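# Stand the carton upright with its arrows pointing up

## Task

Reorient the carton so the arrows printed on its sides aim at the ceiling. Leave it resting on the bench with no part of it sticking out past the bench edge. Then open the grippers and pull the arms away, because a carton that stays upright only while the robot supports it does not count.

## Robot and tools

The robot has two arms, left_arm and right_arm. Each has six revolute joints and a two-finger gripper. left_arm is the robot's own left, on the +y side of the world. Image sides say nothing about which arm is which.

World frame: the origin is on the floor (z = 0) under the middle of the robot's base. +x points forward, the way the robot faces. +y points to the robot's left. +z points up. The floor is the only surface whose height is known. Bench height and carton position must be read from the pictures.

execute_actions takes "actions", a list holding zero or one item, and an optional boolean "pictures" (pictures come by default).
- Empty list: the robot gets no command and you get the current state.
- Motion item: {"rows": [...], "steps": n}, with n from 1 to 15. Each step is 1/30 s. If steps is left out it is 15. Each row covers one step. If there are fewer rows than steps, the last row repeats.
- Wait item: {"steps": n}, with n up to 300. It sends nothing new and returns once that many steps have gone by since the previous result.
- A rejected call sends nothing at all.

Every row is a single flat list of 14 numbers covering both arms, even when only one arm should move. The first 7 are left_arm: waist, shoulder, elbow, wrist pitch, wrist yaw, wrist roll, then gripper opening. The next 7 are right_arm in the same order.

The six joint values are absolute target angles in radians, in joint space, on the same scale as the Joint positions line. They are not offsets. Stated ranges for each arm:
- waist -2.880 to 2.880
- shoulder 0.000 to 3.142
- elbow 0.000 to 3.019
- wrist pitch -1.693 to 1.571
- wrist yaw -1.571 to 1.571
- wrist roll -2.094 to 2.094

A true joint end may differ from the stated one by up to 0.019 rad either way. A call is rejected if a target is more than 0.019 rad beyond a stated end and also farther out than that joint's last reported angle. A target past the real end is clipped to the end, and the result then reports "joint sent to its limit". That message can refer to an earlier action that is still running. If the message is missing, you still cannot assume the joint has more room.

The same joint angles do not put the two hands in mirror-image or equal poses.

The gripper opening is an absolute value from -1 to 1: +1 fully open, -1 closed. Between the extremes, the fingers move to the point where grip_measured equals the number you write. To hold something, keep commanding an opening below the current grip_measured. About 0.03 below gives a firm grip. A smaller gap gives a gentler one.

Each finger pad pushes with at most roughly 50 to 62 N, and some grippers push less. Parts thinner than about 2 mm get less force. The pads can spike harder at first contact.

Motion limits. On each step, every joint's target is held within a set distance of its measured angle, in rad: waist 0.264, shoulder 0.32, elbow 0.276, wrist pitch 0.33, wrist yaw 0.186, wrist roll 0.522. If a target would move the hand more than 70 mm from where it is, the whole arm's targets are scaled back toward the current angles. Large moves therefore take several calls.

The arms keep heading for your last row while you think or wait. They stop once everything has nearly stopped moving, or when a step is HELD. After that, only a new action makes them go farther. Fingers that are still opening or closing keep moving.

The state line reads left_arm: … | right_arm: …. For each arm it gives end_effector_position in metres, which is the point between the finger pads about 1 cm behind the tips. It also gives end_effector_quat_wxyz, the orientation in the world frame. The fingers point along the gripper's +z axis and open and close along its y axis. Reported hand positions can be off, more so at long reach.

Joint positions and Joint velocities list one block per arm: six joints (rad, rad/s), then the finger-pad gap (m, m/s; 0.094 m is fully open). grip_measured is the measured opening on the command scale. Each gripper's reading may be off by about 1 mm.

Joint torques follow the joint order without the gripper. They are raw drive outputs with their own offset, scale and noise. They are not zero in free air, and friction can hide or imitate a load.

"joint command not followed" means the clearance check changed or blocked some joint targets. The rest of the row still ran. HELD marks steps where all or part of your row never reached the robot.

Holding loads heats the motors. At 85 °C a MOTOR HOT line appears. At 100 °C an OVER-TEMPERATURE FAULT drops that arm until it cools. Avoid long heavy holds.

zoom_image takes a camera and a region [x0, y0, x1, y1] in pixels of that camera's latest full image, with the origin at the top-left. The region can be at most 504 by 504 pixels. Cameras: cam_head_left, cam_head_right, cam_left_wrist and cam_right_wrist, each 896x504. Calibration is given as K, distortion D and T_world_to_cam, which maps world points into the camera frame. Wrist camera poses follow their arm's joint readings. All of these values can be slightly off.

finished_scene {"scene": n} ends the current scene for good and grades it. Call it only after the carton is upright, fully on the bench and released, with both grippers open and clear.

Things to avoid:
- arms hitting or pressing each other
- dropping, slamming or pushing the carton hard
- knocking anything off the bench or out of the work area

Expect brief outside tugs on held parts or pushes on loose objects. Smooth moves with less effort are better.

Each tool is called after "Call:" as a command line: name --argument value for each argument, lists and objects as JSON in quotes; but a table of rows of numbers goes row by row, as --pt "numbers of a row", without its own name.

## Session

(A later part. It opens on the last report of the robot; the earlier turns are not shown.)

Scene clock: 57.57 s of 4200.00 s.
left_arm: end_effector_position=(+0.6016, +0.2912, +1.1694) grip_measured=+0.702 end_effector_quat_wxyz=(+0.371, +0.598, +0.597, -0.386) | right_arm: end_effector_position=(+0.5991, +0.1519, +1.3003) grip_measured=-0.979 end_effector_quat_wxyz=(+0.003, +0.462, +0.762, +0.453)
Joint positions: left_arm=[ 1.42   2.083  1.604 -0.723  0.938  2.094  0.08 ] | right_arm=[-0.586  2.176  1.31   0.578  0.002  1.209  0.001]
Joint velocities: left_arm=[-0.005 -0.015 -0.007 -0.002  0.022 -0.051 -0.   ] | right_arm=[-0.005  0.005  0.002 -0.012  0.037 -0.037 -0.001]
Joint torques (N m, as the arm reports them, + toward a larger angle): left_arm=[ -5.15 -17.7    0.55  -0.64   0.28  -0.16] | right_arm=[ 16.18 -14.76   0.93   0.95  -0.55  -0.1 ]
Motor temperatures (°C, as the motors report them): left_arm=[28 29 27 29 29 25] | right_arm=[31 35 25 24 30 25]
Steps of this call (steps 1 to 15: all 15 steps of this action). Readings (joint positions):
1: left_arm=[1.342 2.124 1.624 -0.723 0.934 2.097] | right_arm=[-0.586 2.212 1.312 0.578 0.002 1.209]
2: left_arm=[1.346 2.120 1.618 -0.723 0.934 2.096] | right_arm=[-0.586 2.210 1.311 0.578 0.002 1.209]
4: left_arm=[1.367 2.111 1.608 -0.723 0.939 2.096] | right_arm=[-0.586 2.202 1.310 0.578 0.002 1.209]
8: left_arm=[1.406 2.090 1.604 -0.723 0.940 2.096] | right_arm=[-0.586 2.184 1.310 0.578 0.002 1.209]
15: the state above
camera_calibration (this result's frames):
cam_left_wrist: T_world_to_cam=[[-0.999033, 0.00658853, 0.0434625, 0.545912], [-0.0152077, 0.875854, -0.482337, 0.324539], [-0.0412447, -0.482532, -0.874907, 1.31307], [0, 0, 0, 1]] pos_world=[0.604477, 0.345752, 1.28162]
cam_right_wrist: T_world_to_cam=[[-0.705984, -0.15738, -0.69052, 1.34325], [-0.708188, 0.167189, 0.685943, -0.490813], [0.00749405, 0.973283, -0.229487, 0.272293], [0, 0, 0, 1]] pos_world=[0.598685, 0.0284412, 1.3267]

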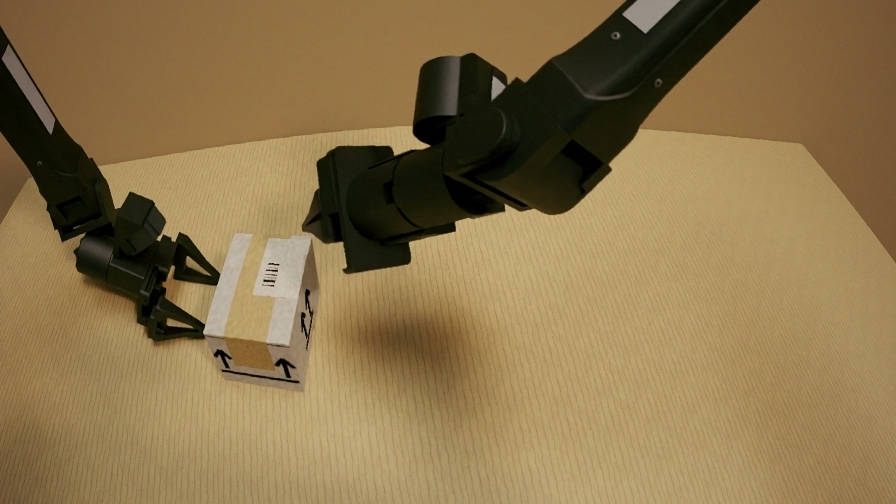

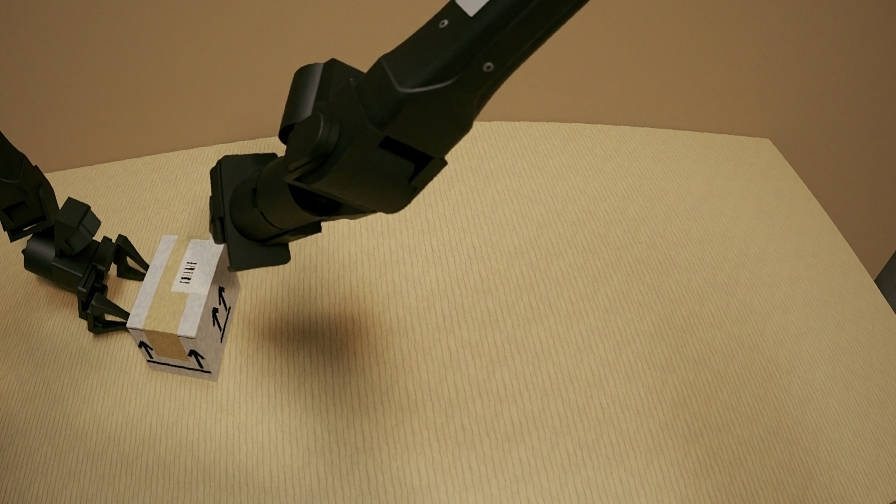

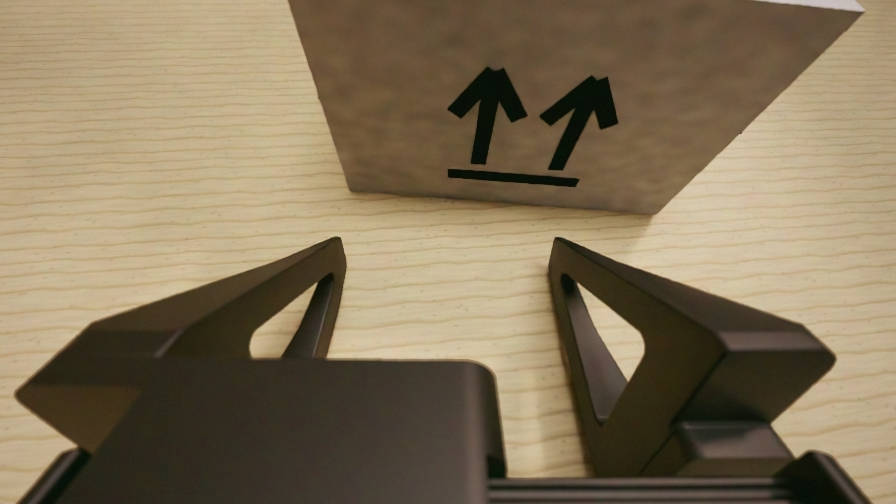

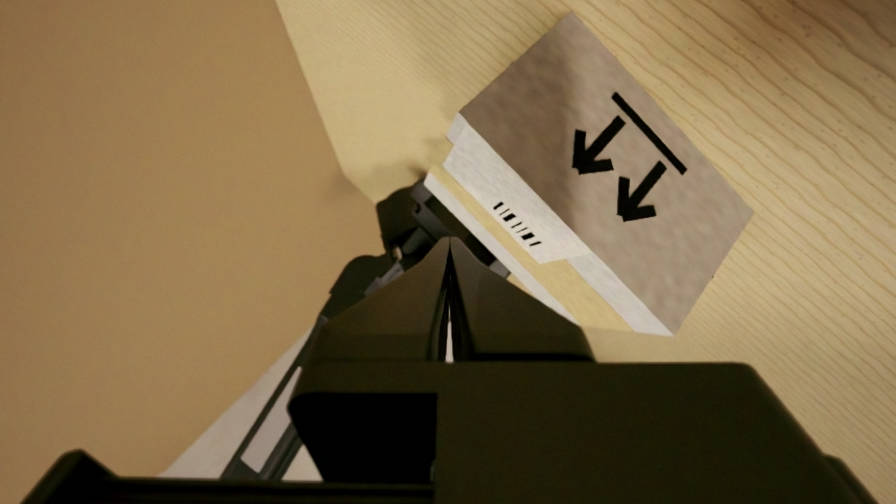

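Call:
execute_actions --actions '[{"rows":[[1.65,1.8,1.5,-0.72,0.93,2.08,0.7,-0.8,1.8,1.15,0.5,0,1.2,-1]]}]' --pictures false

Call:
execute_actions --actions '[{"steps":25}]'

Scene clock: 59.97 s of 4200.00 s.
left_arm: end_effector_position=(+0.6309, +0.4770, +1.2460) grip_measured=+0.702 end_effector_quat_wxyz=(+0.351, +0.602, +0.670, -0.257) | right_arm: end_effector_position=(+0.7143, -0.0206, +1.3595) grip_measured=-0.979 end_effector_quat_wxyz=(+0.090, +0.518, +0.731, +0.435)
Joint positions: left_arm=[ 1.666  1.821  1.51  -0.723  0.931  2.09   0.08 ] | right_arm=[-0.751  1.821  1.162  0.519  0.     1.209  0.001]
Joint velocities: left_arm=[ 0.327 -0.562  0.002 -0.002 -0.007 -0.037 -0.002] | right_arm=[-0.513 -0.659 -0.022 -0.027 -0.007  0.007  0.   ]
Joint torques (N m, as the arm reports them, + toward a larger angle): left_arm=[ -3.88 -18.1    1.64  -0.43   0.58  -0.1 ] | right_arm=[ 11.04 -13.63   0.99   0.92  -0.43  -0.11]
Motor temperatures (°C, as the motors report them): left_arm=[28 29 27 29 29 25] | right_arm=[31 35 25 24 30 25]
Steps of this call (steps 1 to 15: the robot went on to your last target; steps 16 to 57: nothing new was sent; steps 58 to 72: all 15 steps of this action). Readings (joint positions):
58: left_arm=[1.424 2.078 1.600 -0.723 0.937 2.094] | right_arm=[-0.588 2.169 1.304 0.575 0.001 1.209]
59: left_arm=[1.429 2.069 1.588 -0.723 0.937 2.094] | right_arm=[-0.591 2.154 1.285 0.569 0.000 1.209]
61: left_arm=[1.452 2.041 1.563 -0.723 0.937 2.094] | right_arm=[-0.604 2.112 1.244 0.556 0.000 1.209]
65: left_arm=[1.528 1.972 1.531 -0.723 0.935 2.094] | right_arm=[-0.645 2.011 1.193 0.540 0.000 1.209]
72: the state above

Scene clock: 60.80 s of 4200.00 s.
left_arm: end_effector_position=(+0.6482, +0.4767, +1.2674) grip_measured=+0.702 end_effector_quat_wxyz=(+0.359, +0.611, +0.662, -0.243) | right_arm: end_effector_position=(+0.7364, -0.0625, +1.3646) grip_measured=-0.979 end_effector_quat_wxyz=(+0.115, +0.532, +0.723, +0.426)
Joint positions: left_arm=[ 1.656  1.776  1.507 -0.723  0.931  2.088  0.08 ] | right_arm=[-0.8    1.768  1.153  0.512  0.     1.209  0.001]
Joint velocities: left_arm=[-0.005 -0.005  0.007 -0.012  0.007  0.007 -0.001] | right_arm=[ 0.005 -0.005 -0.007 -0.012  0.022 -0.051  0.001]
Joint torques (N m, as the arm reports them, + toward a larger angle): left_arm=[ -0.7  -17.48   2.2   -0.31   0.58  -0.09] | right_arm=[ 11.76 -13.05   1.85   0.98  -0.4   -0.1 ]
Motor temperatures (°C, as the motors report them): left_arm=[28 29 27 29 29 25] | right_arm=[31 35 25 24 30 25]
Steps of this call (steps 1 to 25: the robot went on to your last target). Readings (joint positions):
1: left_arm=[1.675 1.804 1.510 -0.723 0.931 2.089] | right_arm=[-0.767 1.802 1.162 0.518 0.000 1.209]
2: left_arm=[1.678 1.791 1.510 -0.723 0.931 2.089] | right_arm=[-0.781 1.786 1.162 0.518 0.000 1.209]
4: left_arm=[1.676 1.776 1.510 -0.723 0.931 2.088] | right_arm=[-0.798 1.768 1.162 0.518 0.000 1.209]
8: left_arm=[1.662 1.776 1.508 -0.723 0.931 2.088] | right_arm=[-0.800 1.768 1.157 0.514 0.000 1.209]
25: the state above
camera_calibration (this result's frames):
cam_left_wrist: T_world_to_cam=[[-0.984833, -0.146352, -0.0931965, 0.823918], [-0.117465, 0.957712, -0.262659, -0.0411523], [0.127696, -0.247728, -0.960377, 1.37711], [0, 0, 0, 1]] pos_world=[0.630736, 0.501143, 1.38852]
cam_right_wrist: T_world_to_cam=[[-0.67381, -0.0642784, -0.736103, 1.4952], [-0.690124, 0.410711, 0.595857, -0.276958], [0.264025, 0.909497, -0.321101, 0.426792], [0, 0, 0, 1]] pos_world=[0.703661, -0.178308, 1.40269]

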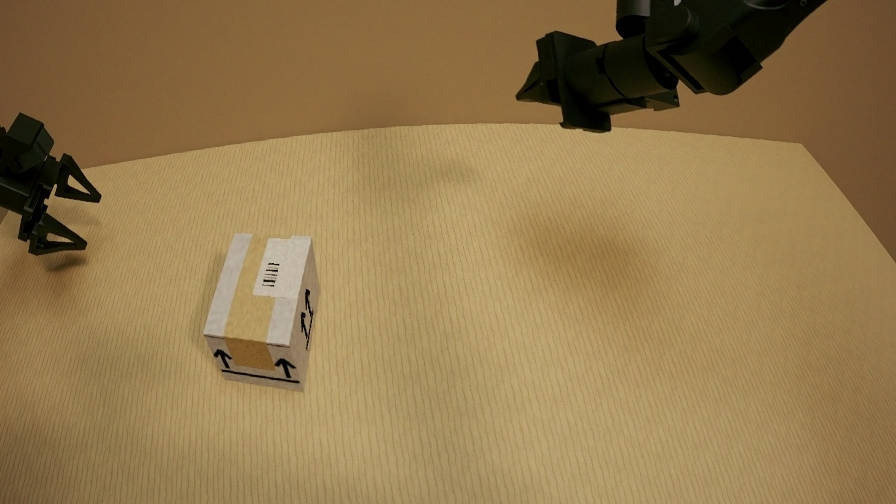

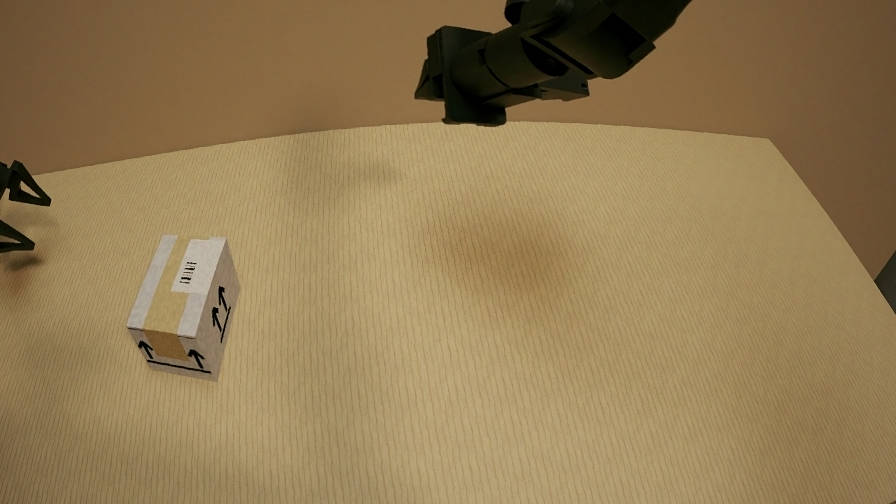

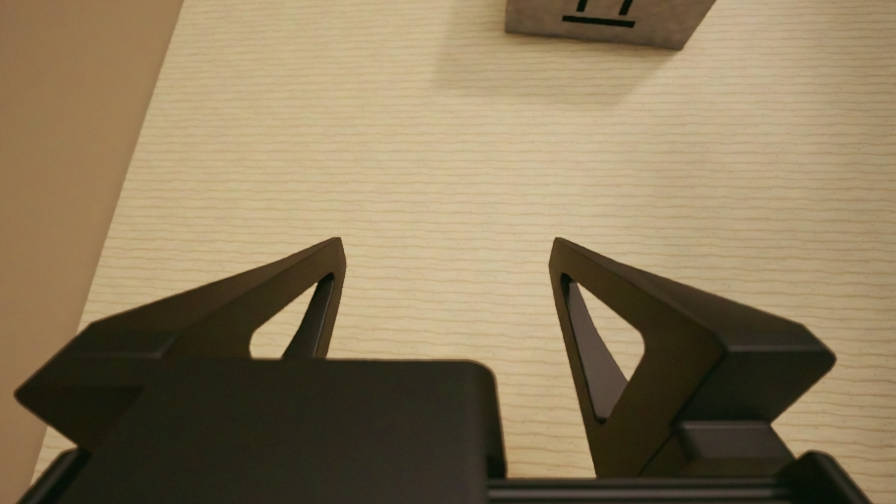

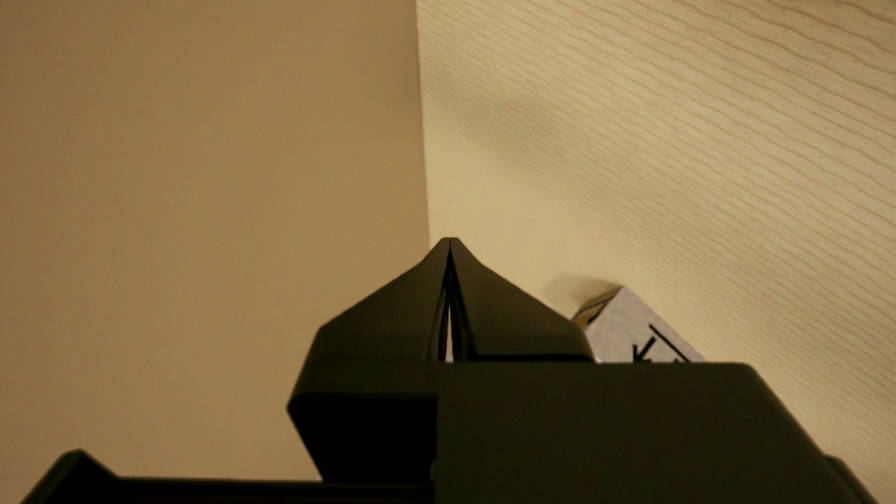

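Call:
finished_scene --scene 2

The scene is finished: the task was done.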